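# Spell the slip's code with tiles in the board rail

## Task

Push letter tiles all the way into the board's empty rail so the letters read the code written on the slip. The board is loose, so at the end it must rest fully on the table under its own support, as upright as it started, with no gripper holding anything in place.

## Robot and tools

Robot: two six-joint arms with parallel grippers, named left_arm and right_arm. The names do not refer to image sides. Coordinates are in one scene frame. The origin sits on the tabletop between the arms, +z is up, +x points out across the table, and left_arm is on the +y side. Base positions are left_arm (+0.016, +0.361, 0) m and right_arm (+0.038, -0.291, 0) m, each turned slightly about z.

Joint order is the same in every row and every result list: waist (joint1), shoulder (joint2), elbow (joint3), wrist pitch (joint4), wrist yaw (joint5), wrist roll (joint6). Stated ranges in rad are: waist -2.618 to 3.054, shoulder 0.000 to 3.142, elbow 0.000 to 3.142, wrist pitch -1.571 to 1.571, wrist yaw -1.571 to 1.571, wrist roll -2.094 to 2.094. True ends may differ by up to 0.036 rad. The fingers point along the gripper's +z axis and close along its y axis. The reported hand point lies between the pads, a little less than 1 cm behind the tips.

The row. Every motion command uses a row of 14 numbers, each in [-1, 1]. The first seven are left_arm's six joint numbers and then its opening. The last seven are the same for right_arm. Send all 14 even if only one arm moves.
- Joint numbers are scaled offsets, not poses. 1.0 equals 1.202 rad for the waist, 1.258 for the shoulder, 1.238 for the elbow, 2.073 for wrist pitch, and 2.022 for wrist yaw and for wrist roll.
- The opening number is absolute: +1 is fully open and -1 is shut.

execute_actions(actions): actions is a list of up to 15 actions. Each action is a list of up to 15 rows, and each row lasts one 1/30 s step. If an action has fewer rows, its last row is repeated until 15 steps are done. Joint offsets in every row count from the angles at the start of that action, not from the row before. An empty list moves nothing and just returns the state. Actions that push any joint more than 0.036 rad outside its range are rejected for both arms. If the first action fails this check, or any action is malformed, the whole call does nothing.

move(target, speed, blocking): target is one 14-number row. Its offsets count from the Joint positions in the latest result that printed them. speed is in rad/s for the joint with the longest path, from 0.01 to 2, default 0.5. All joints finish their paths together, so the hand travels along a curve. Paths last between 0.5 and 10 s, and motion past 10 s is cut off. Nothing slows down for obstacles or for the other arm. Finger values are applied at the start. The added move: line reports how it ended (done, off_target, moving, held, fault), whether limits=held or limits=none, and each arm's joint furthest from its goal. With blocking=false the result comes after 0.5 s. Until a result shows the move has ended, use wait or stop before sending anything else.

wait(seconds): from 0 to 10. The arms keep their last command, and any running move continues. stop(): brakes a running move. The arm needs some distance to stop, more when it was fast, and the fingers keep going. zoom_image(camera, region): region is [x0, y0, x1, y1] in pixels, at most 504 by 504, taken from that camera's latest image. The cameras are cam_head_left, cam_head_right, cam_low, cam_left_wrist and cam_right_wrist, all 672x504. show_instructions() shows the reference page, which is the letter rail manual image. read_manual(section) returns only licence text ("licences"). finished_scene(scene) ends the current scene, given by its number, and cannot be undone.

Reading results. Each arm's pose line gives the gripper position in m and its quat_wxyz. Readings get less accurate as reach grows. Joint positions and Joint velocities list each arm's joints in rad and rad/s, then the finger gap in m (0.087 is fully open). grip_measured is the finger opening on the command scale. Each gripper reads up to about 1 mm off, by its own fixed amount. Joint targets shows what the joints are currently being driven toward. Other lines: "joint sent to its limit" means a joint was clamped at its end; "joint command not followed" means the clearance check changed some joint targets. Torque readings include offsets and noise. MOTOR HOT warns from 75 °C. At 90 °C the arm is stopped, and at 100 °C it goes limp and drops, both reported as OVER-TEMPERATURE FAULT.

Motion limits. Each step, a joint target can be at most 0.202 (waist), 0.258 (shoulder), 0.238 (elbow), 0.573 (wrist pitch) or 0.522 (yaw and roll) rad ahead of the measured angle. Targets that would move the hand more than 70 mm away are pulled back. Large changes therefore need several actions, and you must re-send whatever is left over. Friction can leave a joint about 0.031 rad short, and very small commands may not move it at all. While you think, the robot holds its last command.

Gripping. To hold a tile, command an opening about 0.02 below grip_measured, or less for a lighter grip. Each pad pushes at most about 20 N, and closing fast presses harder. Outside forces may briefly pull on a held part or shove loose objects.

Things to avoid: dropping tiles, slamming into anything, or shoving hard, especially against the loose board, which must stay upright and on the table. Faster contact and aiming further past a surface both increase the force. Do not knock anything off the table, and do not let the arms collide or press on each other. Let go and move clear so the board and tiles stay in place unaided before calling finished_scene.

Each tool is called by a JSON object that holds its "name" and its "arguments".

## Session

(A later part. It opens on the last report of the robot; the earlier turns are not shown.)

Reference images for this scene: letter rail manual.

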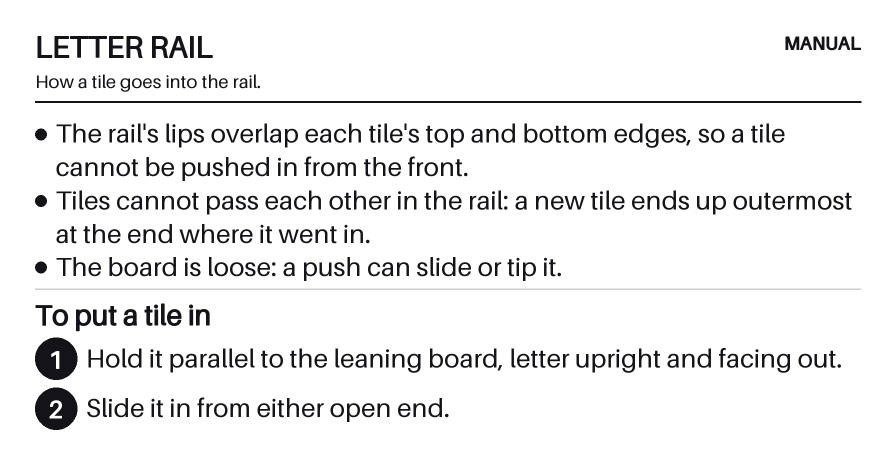

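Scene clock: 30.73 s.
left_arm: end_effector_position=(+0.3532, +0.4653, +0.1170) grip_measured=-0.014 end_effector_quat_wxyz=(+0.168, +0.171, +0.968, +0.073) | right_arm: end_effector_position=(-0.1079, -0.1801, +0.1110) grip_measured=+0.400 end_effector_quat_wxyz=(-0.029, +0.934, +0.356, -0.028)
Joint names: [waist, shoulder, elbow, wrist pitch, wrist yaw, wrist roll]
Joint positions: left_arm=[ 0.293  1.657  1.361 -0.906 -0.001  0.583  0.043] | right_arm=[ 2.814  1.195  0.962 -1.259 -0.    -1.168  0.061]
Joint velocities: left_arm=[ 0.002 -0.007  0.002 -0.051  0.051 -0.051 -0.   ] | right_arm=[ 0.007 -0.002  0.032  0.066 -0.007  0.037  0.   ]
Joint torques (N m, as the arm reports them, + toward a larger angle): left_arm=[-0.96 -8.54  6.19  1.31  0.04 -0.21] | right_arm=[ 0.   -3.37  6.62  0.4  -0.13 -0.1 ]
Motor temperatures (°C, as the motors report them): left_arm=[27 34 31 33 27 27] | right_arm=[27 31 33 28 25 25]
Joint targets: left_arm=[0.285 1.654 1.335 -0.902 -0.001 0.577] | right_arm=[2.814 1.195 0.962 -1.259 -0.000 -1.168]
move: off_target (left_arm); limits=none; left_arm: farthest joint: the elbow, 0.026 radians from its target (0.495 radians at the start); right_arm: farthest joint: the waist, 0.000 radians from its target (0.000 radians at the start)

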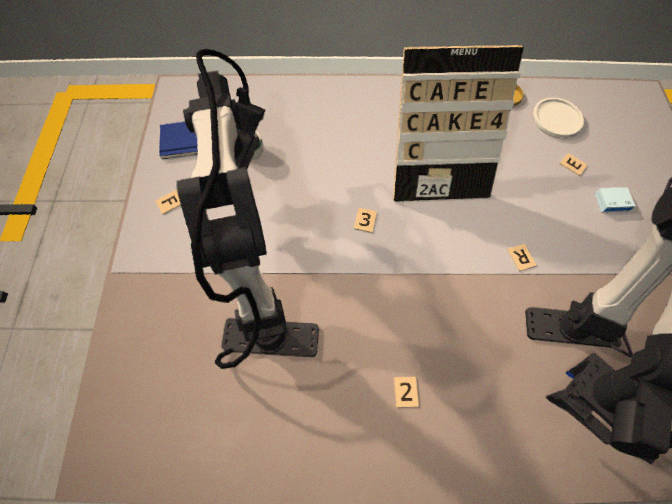

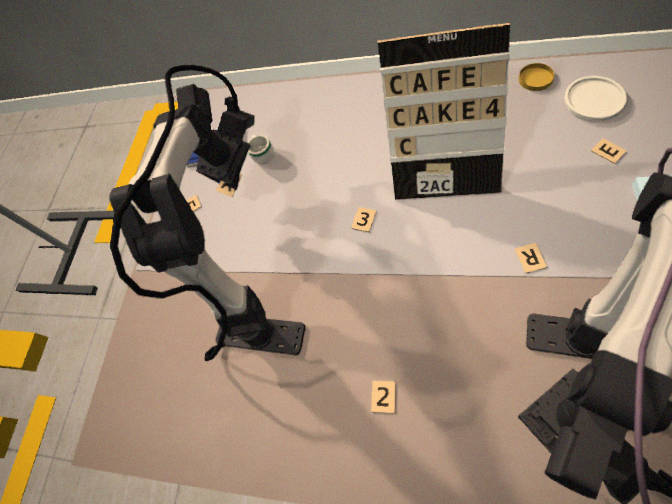

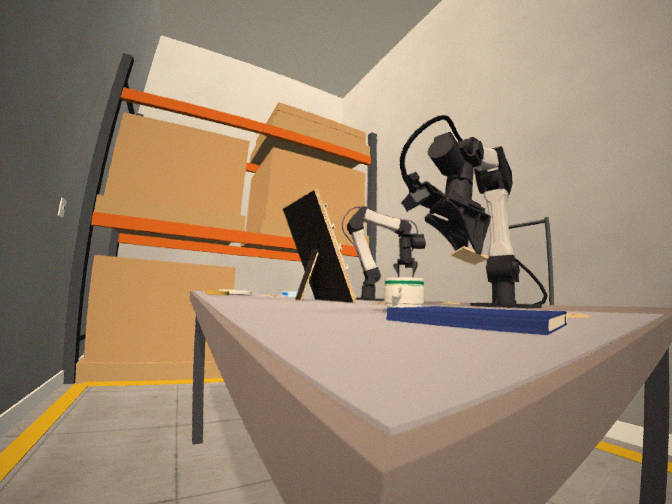

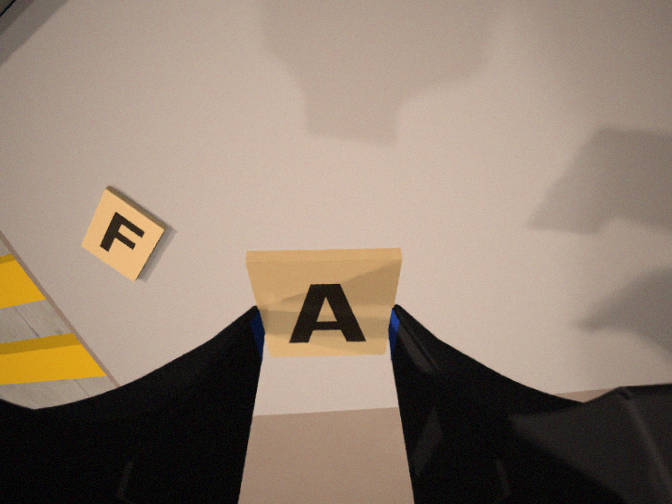

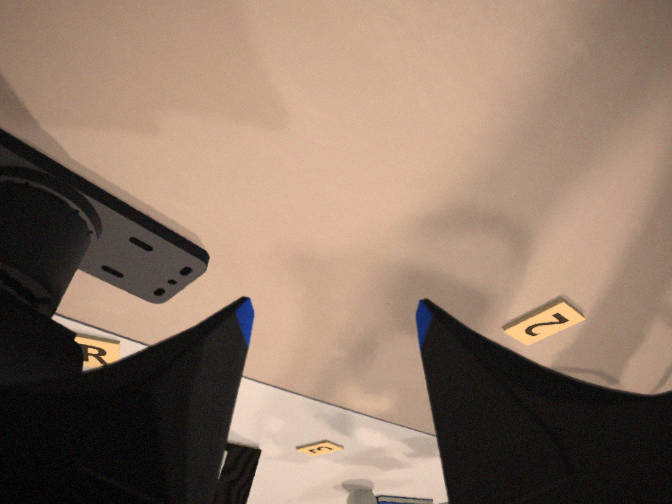

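{"name": "execute_actions", "arguments": {"actions": []}}

Scene clock: 31.20 s.
left_arm: end_effector_position=(+0.3532, +0.4652, +0.1170) grip_measured=-0.014 end_effector_quat_wxyz=(+0.168, +0.171, +0.968, +0.073) | right_arm: end_effector_position=(-0.1079, -0.1801, +0.1110) grip_measured=+0.400 end_effector_quat_wxyz=(-0.029, +0.934, +0.356, -0.028)
Joint names: [waist, shoulder, elbow, wrist pitch, wrist yaw, wrist roll]
Joint positions: left_arm=[ 0.293  1.657  1.361 -0.906 -0.001  0.582  0.043] | right_arm=[ 2.814  1.195  0.962 -1.259 -0.    -1.168  0.061]
Joint velocities: left_arm=[-0.007 -0.027 -0.027 -0.007 -0.037  0.022 -0.   ] | right_arm=[-0.007 -0.012  0.002 -0.022 -0.022  0.022 -0.001]
Joint torques (N m, as the arm reports them, + toward a larger angle): left_arm=[-0.97 -8.57  6.2   1.3   0.03 -0.21] | right_arm=[-0.02 -3.46  6.64  0.37 -0.11 -0.1 ]
Motor temperatures (°C, as the motors report them): left_arm=[27 34 31 33 27 27] | right_arm=[27 31 33 28 25 25]
Joint targets: left_arm=[0.285 1.654 1.335 -0.902 -0.001 0.577] | right_arm=[2.814 1.195 0.962 -1.259 -0.000 -1.168]

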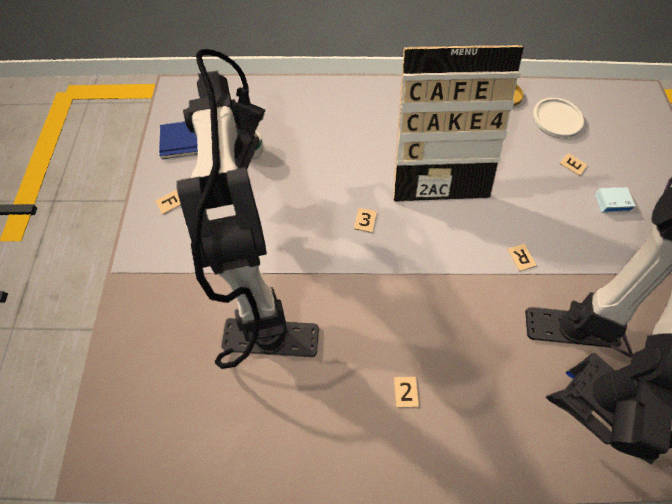

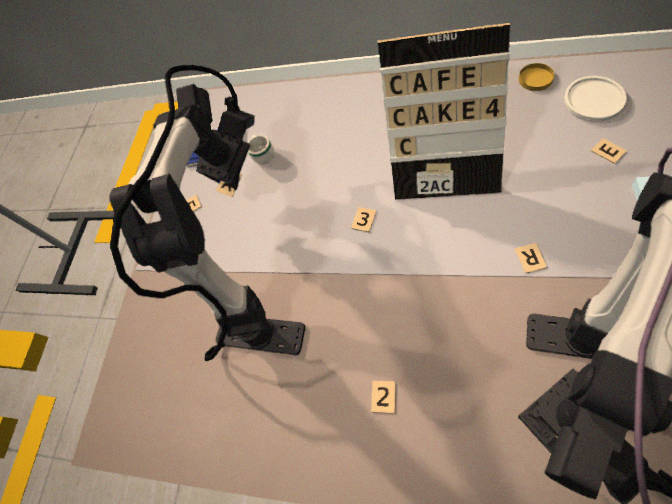

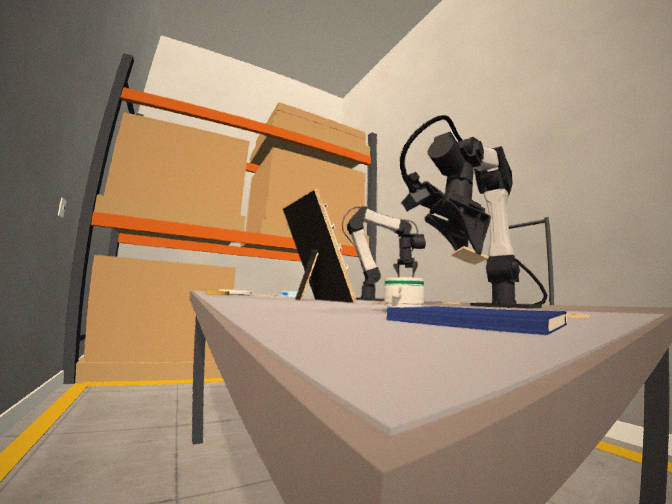

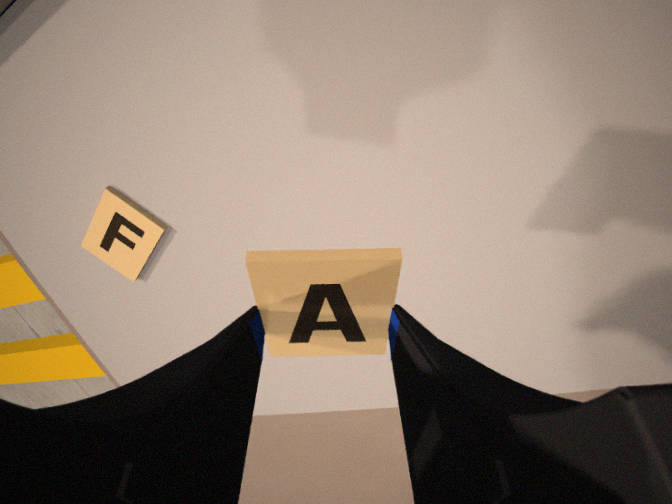

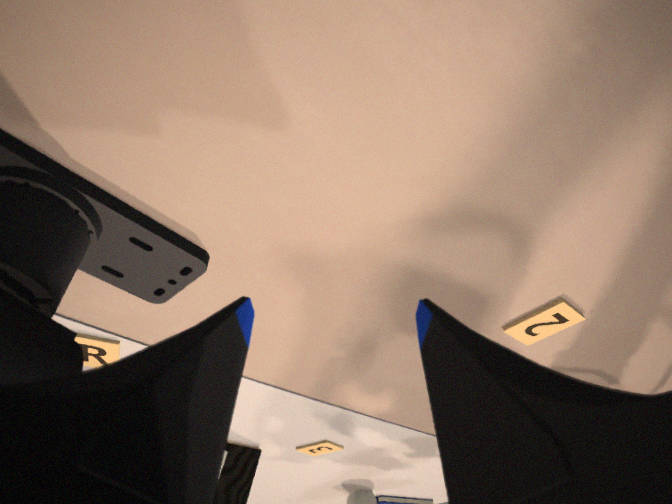

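{"name": "move", "arguments": {"target": [-0.873,0.068,-0.188,0.419,-0.39,-0.513,-0.08,0,0,0,0,0,0,0.4], "speed": 0.9}}

Scene clock: 34.83 s.
left_arm: end_effector_position=(+0.4050, +0.1078, +0.1417) grip_measured=-0.014 end_effector_quat_wxyz=(+0.545, -0.023, +0.838, +0.018) | right_arm: end_effector_position=(-0.1079, -0.1801, +0.1110) grip_measured=+0.400 end_effector_quat_wxyz=(-0.029, +0.934, +0.356, -0.028)
Joint names: [waist, shoulder, elbow, wrist pitch, wrist yaw, wrist roll]
Joint positions: left_arm=[-0.758  1.722  1.154 -0.039 -0.779 -0.449  0.043] | right_arm=[ 2.814  1.195  0.962 -1.259 -0.    -1.168  0.061]
Joint velocities: left_arm=[-0.017 -0.012 -0.022  0.051 -0.022 -0.066  0.001] | right_arm=[-0.002  0.002  0.002  0.11   0.037 -0.022  0.   ]
Joint torques (N m, as the arm reports them, + toward a larger angle): left_arm=[-0.16 -7.58  6.56  1.94 -0.39 -0.2 ] | right_arm=[-0.12 -3.17  6.82  0.39 -0.06 -0.09]
Motor temperatures (°C, as the motors report them): left_arm=[27 34 31 33 27 27] | right_arm=[27 31 33 28 25 25]
Joint targets: left_arm=[-0.756 1.743 1.128 -0.037 -0.790 -0.455] | right_arm=[2.814 1.195 0.962 -1.259 -0.000 -1.168]
move: off_target (left_arm); limits=none; left_arm: farthest joint: the elbow, 0.026 radians from its target (0.233 radians at the start); right_arm: farthest joint: the waist, 0.000 radians from its target (0.000 radians at the start)

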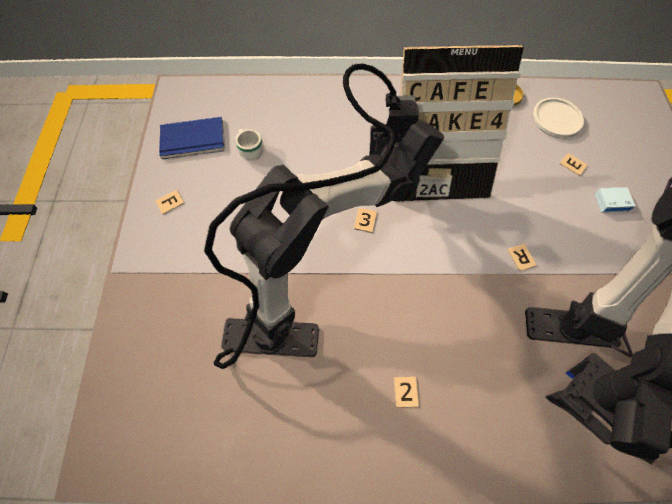

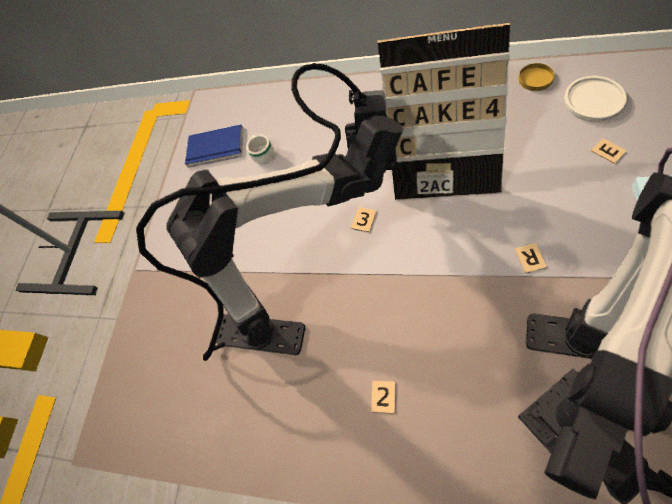

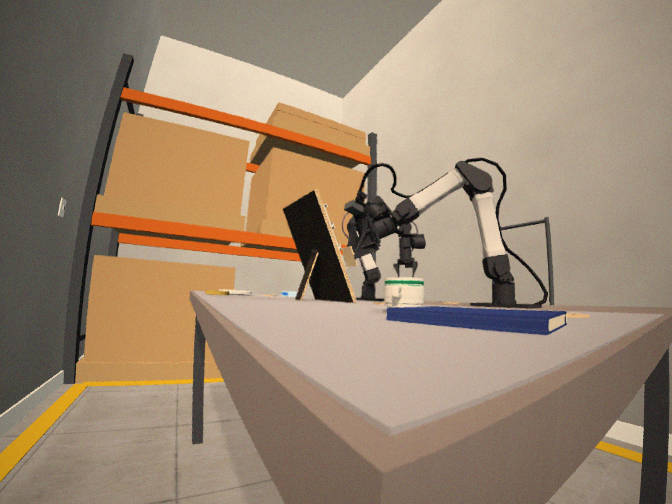

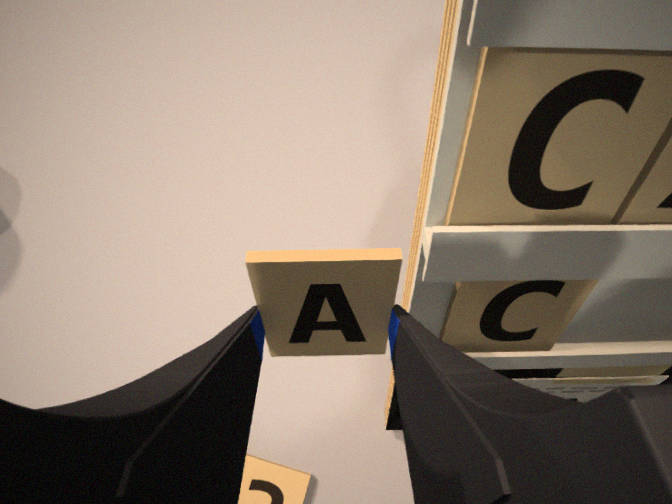

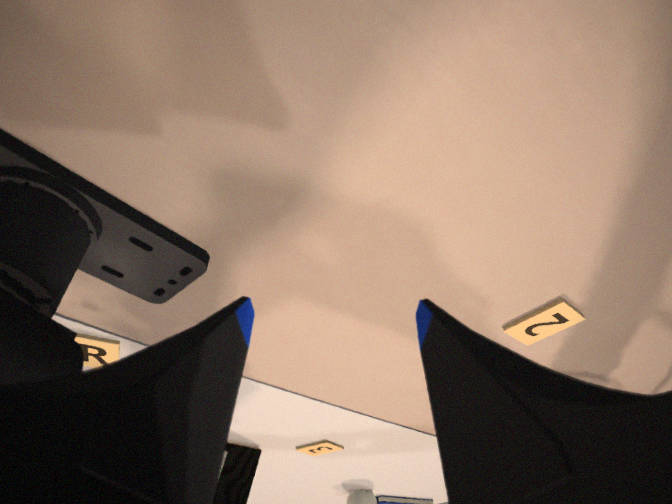

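Correct waist back, then slide.

{"name": "execute_actions", "arguments": {"actions": [[[0.015,0,0,0.011,0.03,0,-0.08,0,0,0,0,0,0,0.4]],[[0,0,0,0.009,0.03,0,-0.08,0,0,0,0,0,0,0.4]]]}}

{"name": "zoom_image", "arguments": {"camera": "cam_left_wrist", "region": [240,200,520,400]}}

Scene clock: 35.97 s.
left_arm: end_effector_position=(+0.4075, +0.1003, +0.1420) grip_measured=-0.014 end_effector_quat_wxyz=(+0.542, -0.018, +0.840, -0.007) | right_arm: end_effector_position=(-0.1079, -0.1801, +0.1110) grip_measured=+0.400 end_effector_quat_wxyz=(-0.029, +0.934, +0.356, -0.028)
Joint names: [waist, shoulder, elbow, wrist pitch, wrist yaw, wrist roll]
Joint positions: left_arm=[-0.749  1.722  1.154 -0.017 -0.726 -0.449  0.043] | right_arm=[ 2.814  1.195  0.962 -1.259 -0.    -1.168  0.061]
Joint velocities: left_arm=[-0.002  0.012 -0.007  0.022 -0.051 -0.051  0.   ] | right_arm=[-0.002  0.002  0.002 -0.007  0.037 -0.037  0.001]
Joint torques (N m, as the arm reports them, + toward a larger angle): left_arm=[-0.39 -9.28  9.17  2.15  0.3  -0.14] | right_arm=[-0.26 -3.36  6.79  0.39 -0.06 -0.11]
Motor temperatures (°C, as the motors report them): left_arm=[27 35 31 33 27 27] | right_arm=[27 31 33 28 25 25]
Joint targets: left_arm=[-0.750 1.722 1.154 0.000 -0.673 -0.449] | right_arm=[2.814 1.195 0.962 -1.259 -0.000 -1.168]

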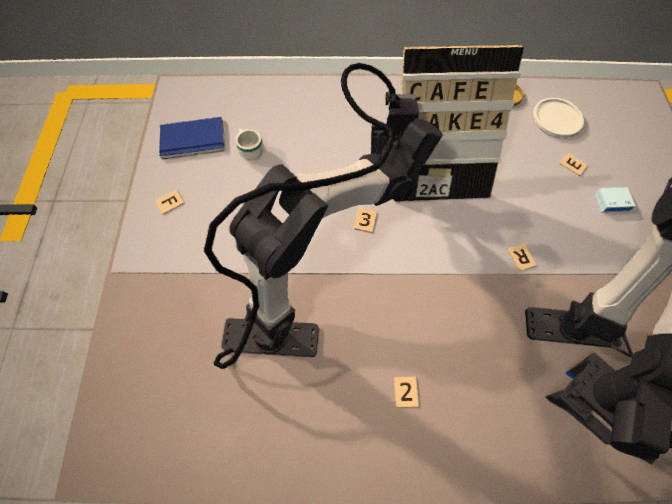

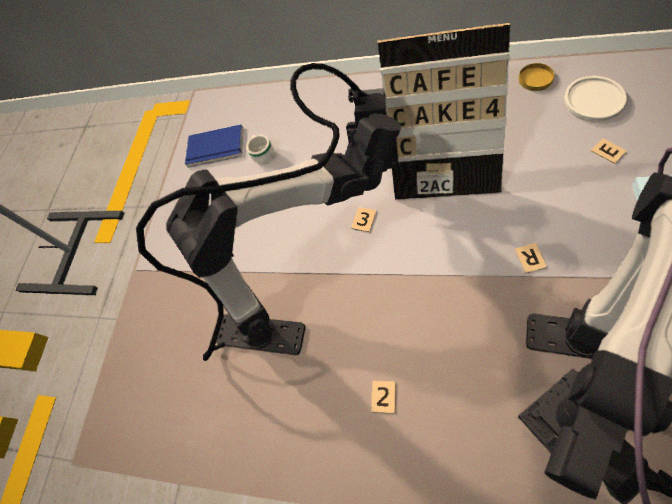

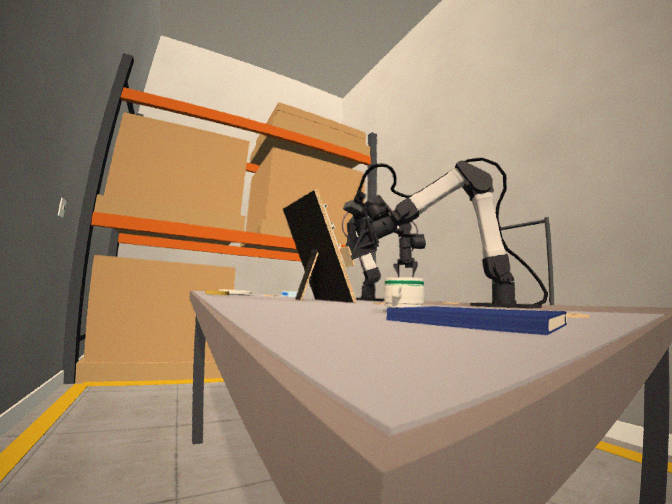

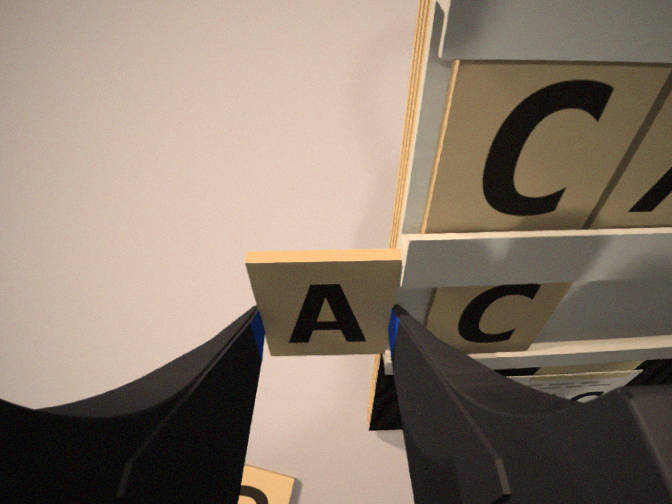

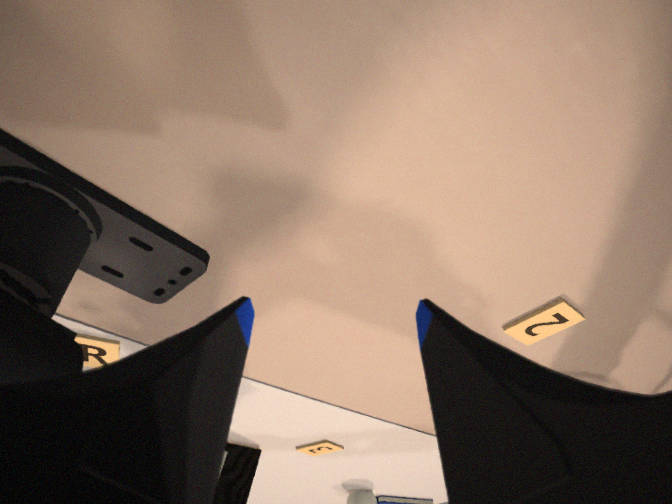

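Region (240, 200, 520, 400) of cam_left_wrist's 672x504 image, scaled by 1.800, with more detail than that image has; it fills the top 360 rows of this view, and the rest is white.

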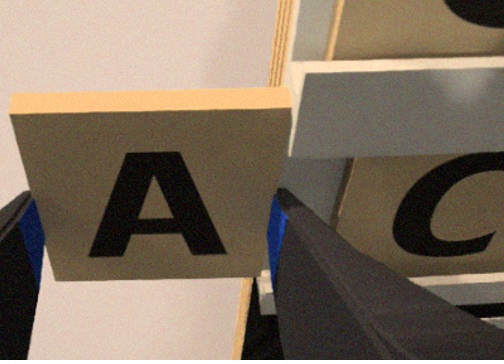

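{"name": "execute_actions", "arguments": {"actions": [[[0,0,-0.025,0,-0.009,-0.02,-0.08,0,0,0,0,0,0,0.4]],[[0,0,0,0.008,0.032,0,-0.08,0,0,0,0,0,0,0.4]]]}}

{"name": "zoom_image", "arguments": {"camera": "cam_left_wrist", "region": [240,200,520,400]}}

Scene clock: 37.07 s.
left_arm: end_effector_position=(+0.4081, +0.1007, +0.1426) grip_measured=-0.014 end_effector_quat_wxyz=(+0.543, -0.029, +0.839, -0.011) | right_arm: end_effector_position=(-0.1079, -0.1801, +0.1110) grip_measured=+0.400 end_effector_quat_wxyz=(-0.029, +0.934, +0.356, -0.028)
Joint names: [waist, shoulder, elbow, wrist pitch, wrist yaw, wrist roll]
Joint positions: left_arm=[-0.748  1.722  1.154 -0.016 -0.732 -0.471  0.043] | right_arm=[ 2.814  1.195  0.962 -1.259 -0.    -1.168  0.061]
Joint velocities: left_arm=[ 0.002 -0.017  0.002  0.022  0.081  0.022  0.001] | right_arm=[-0.027  0.002 -0.002 -0.022  0.051  0.022 -0.001]
Joint torques (N m, as the arm reports them, + toward a larger angle): left_arm=[-0.42 -9.28  9.18  2.13  0.33 -0.21] | right_arm=[-0.06 -3.37  6.81  0.35 -0.13 -0.07]
Motor temperatures (°C, as the motors report them): left_arm=[27 35 31 33 27 27] | right_arm=[27 31 33 28 25 25]
Joint targets: left_arm=[-0.749 1.722 1.154 -0.000 -0.676 -0.479] | right_arm=[2.814 1.195 0.962 -1.259 -0.000 -1.168]

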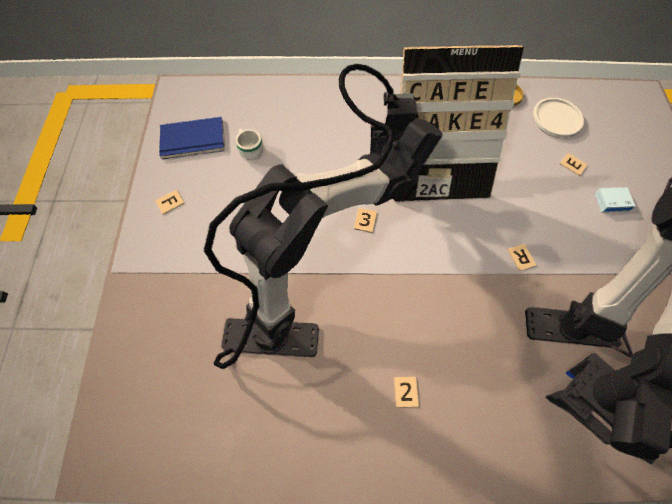

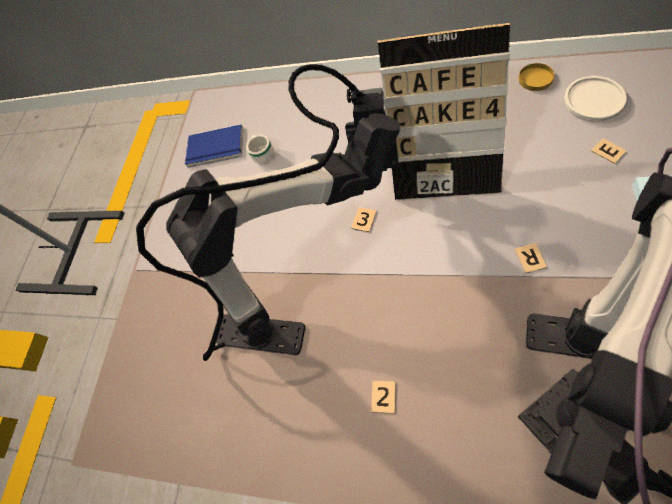

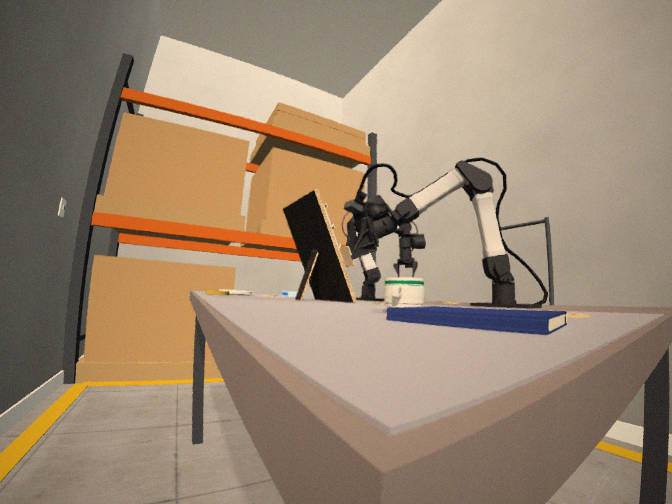

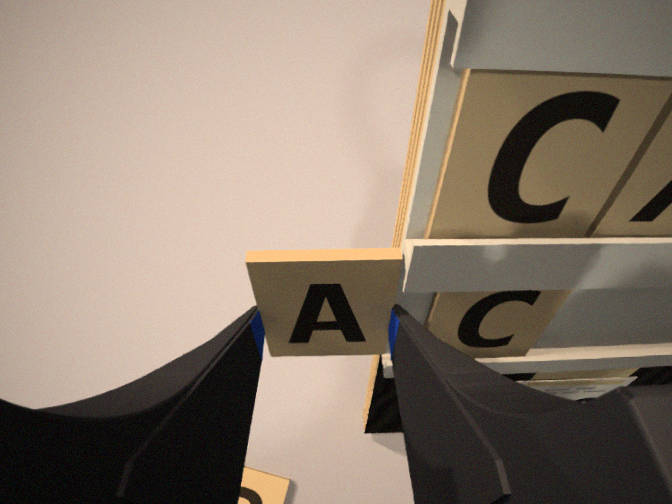

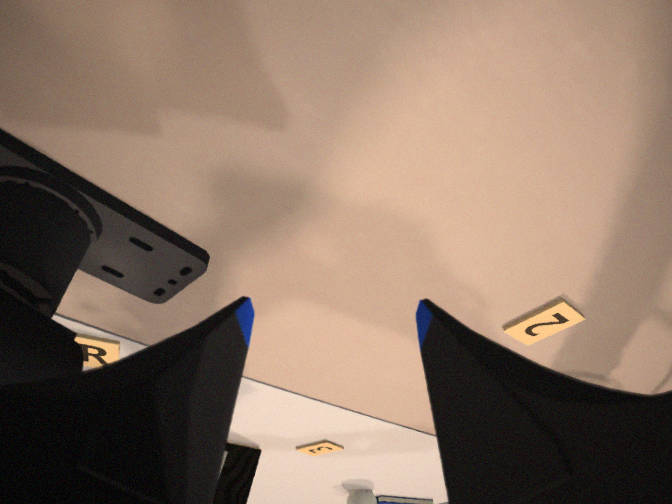

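Region (240, 200, 520, 400) of cam_left_wrist's 672x504 image, scaled by 1.800, with more detail than that image has; it fills the top 360 rows of this view, and the rest is white.

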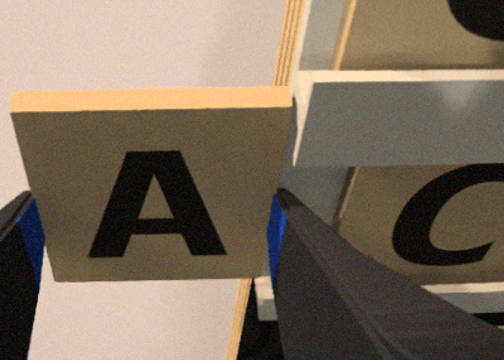

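{"name": "execute_actions", "arguments": {"actions": [[[-0.011,0,-0.027,0,-0.014,0,-0.08,0,0,0,0,0,0,0.4]],[[0,0,0,0.009,0.034,0,-0.08,0,0,0,0,0,0,0.4]]]}}

{"name": "zoom_image", "arguments": {"camera": "cam_left_wrist", "region": [240,200,520,400]}}

Scene clock: 38.20 s.
left_arm: end_effector_position=(+0.4081, +0.1005, +0.1433) grip_measured=-0.014 end_effector_quat_wxyz=(+0.545, -0.027, +0.838, -0.009) | right_arm: end_effector_position=(-0.1079, -0.1801, +0.1110) grip_measured=+0.400 end_effector_quat_wxyz=(-0.029, +0.934, +0.356, -0.028)
Joint names: [waist, shoulder, elbow, wrist pitch, wrist yaw, wrist roll]
Joint positions: left_arm=[-0.75   1.722  1.154 -0.012 -0.737 -0.463  0.043] | right_arm=[ 2.814  1.195  0.962 -1.259 -0.    -1.168  0.061]
Joint velocities: left_arm=[-0.007 -0.012 -0.007 -0.007  0.051  0.081  0.   ] | right_arm=[-0.012  0.002 -0.012 -0.051  0.037  0.007  0.001]
Joint torques (N m, as the arm reports them, + toward a larger angle): left_arm=[-0.45 -9.28  9.21  2.13  0.32 -0.23] | right_arm=[-0.1  -3.14  6.82  0.37 -0.1  -0.11]
Motor temperatures (°C, as the motors report them): left_arm=[27 35 31 33 27 27] | right_arm=[27 31 33 28 25 25]
Joint targets: left_arm=[-0.751 1.722 1.154 0.003 -0.681 -0.470] | right_arm=[2.814 1.195 0.962 -1.259 -0.000 -1.168]

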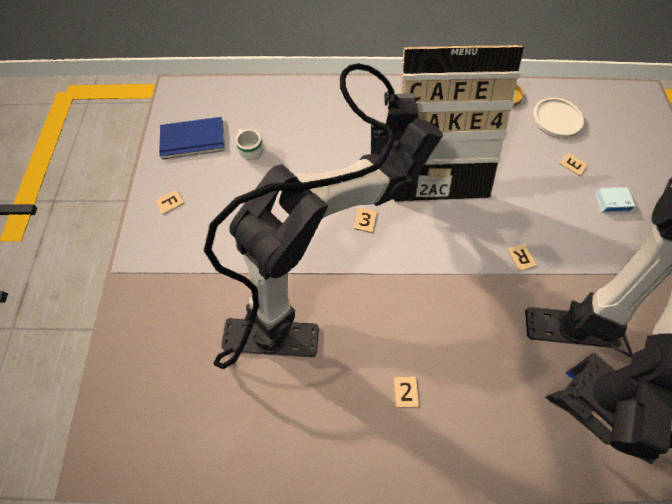

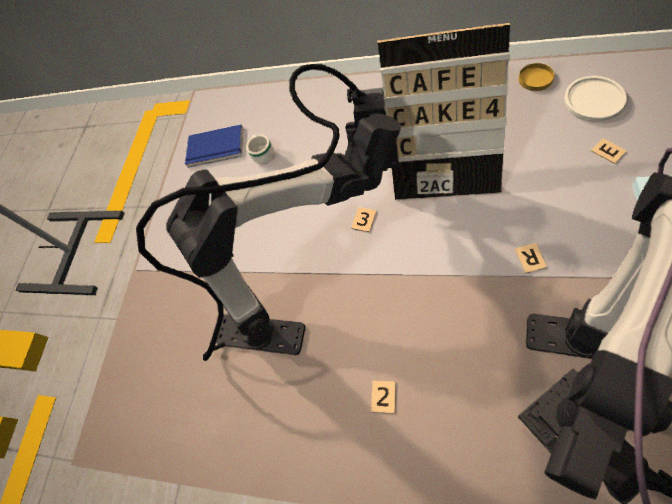

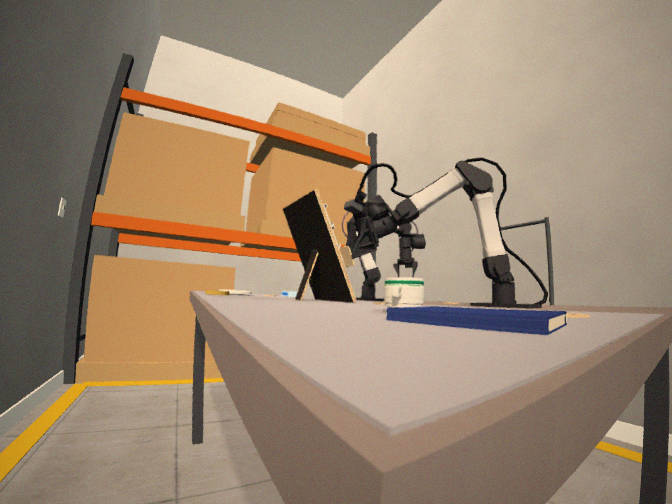

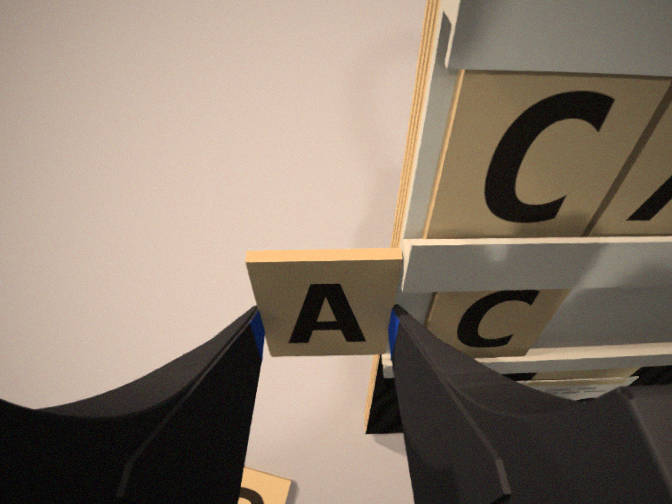

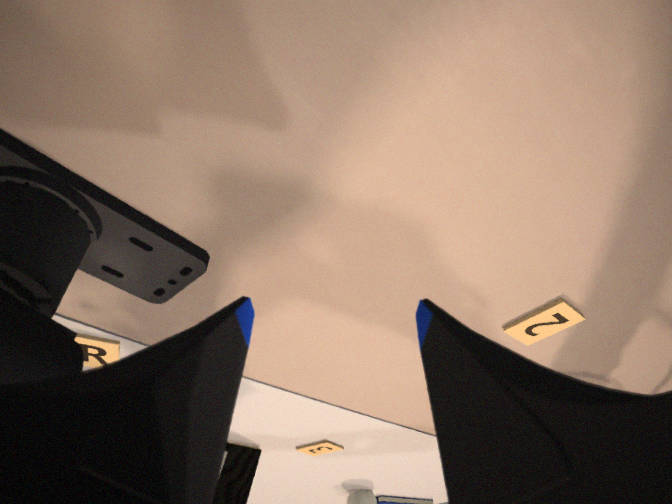

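Region (240, 200, 520, 400) of cam_left_wrist's 672x504 image, scaled by 1.800, with more detail than that image has; it fills the top 360 rows of this view, and the rest is white.

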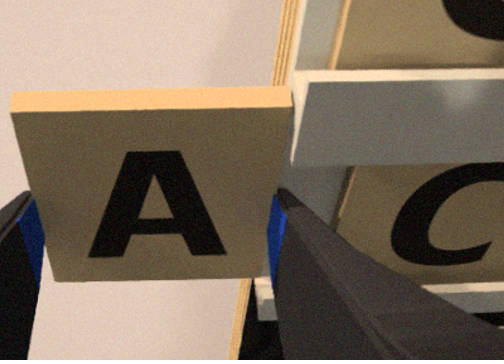

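{"name": "execute_actions", "arguments": {"actions": [[[-0.0125,0,0,-0.015,-0.011,0,-0.08,0,0,0,0,0,0,0.4]],[[0,0,0,0.007,0.034,0,-0.08,0,0,0,0,0,0,0.4]]]}}

{"name": "zoom_image", "arguments": {"camera": "cam_left_wrist", "region": [240,200,520,400]}}

Scene clock: 39.33 s.
left_arm: end_effector_position=(+0.4060, +0.0998, +0.1416) grip_measured=-0.014 end_effector_quat_wxyz=(+0.542, -0.022, +0.840, -0.007) | right_arm: end_effector_position=(-0.1079, -0.1801, +0.1110) grip_measured=+0.400 end_effector_quat_wxyz=(-0.029, +0.934, +0.356, -0.028)
Joint names: [waist, shoulder, elbow, wrist pitch, wrist yaw, wrist roll]
Joint positions: left_arm=[-0.754  1.722  1.154 -0.022 -0.734 -0.462  0.043] | right_arm=[ 2.814  1.195  0.962 -1.259 -0.    -1.168  0.061]
Joint velocities: left_arm=[-0.022 -0.002  0.002 -0.037 -0.007 -0.007 -0.   ] | right_arm=[ 0.007 -0.007  0.007  0.007 -0.095  0.037  0.   ]
Joint torques (N m, as the arm reports them, + toward a larger angle): left_arm=[-0.42 -9.29  9.16  2.09  0.31 -0.14] | right_arm=[ 0.08 -3.05  6.72  0.45 -0.08 -0.12]
Motor temperatures (°C, as the motors report them): left_arm=[27 35 31 34 27 27] | right_arm=[27 31 33 28 25 25]
Joint targets: left_arm=[-0.755 1.722 1.154 -0.010 -0.680 -0.462] | right_arm=[2.814 1.195 0.962 -1.259 -0.000 -1.168]

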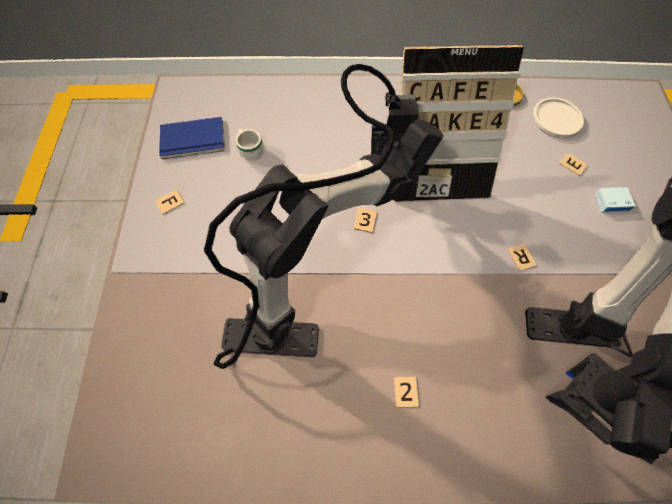

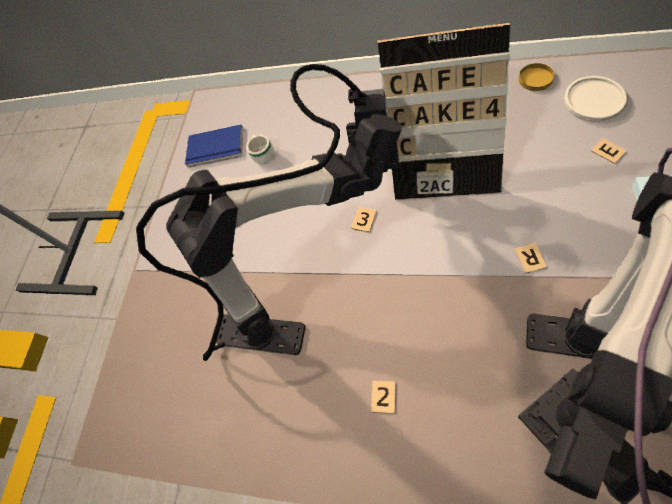

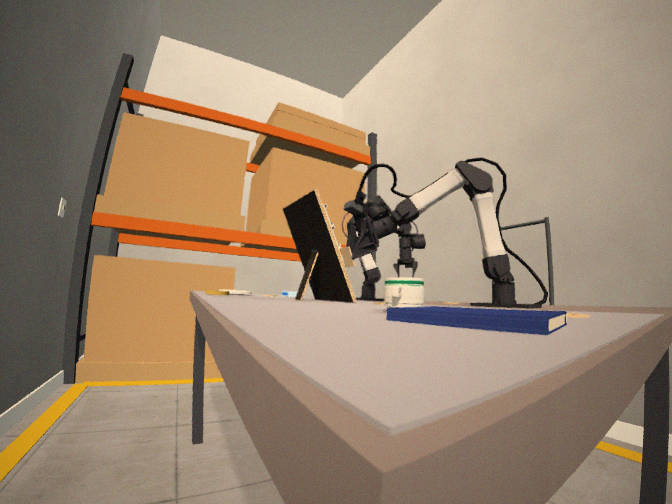

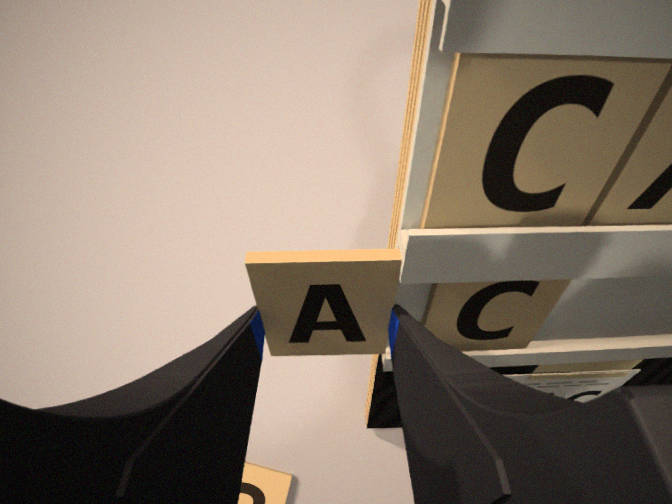

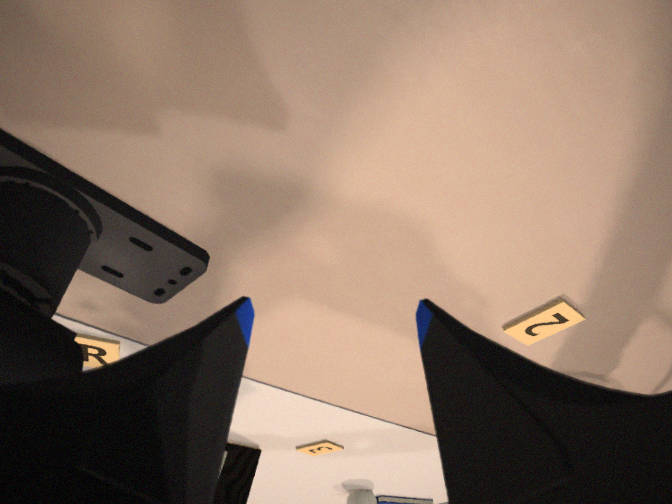

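Region (240, 200, 520, 400) of cam_left_wrist's 672x504 image, scaled by 1.800, with more detail than that image has; it fills the top 360 rows of this view, and the rest is white.

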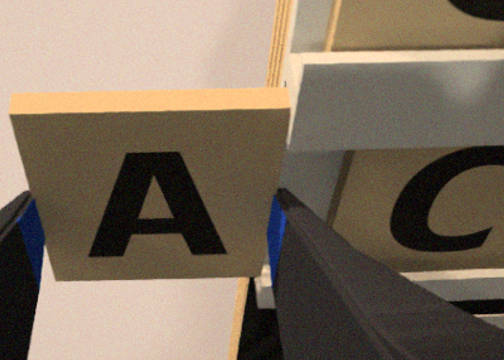

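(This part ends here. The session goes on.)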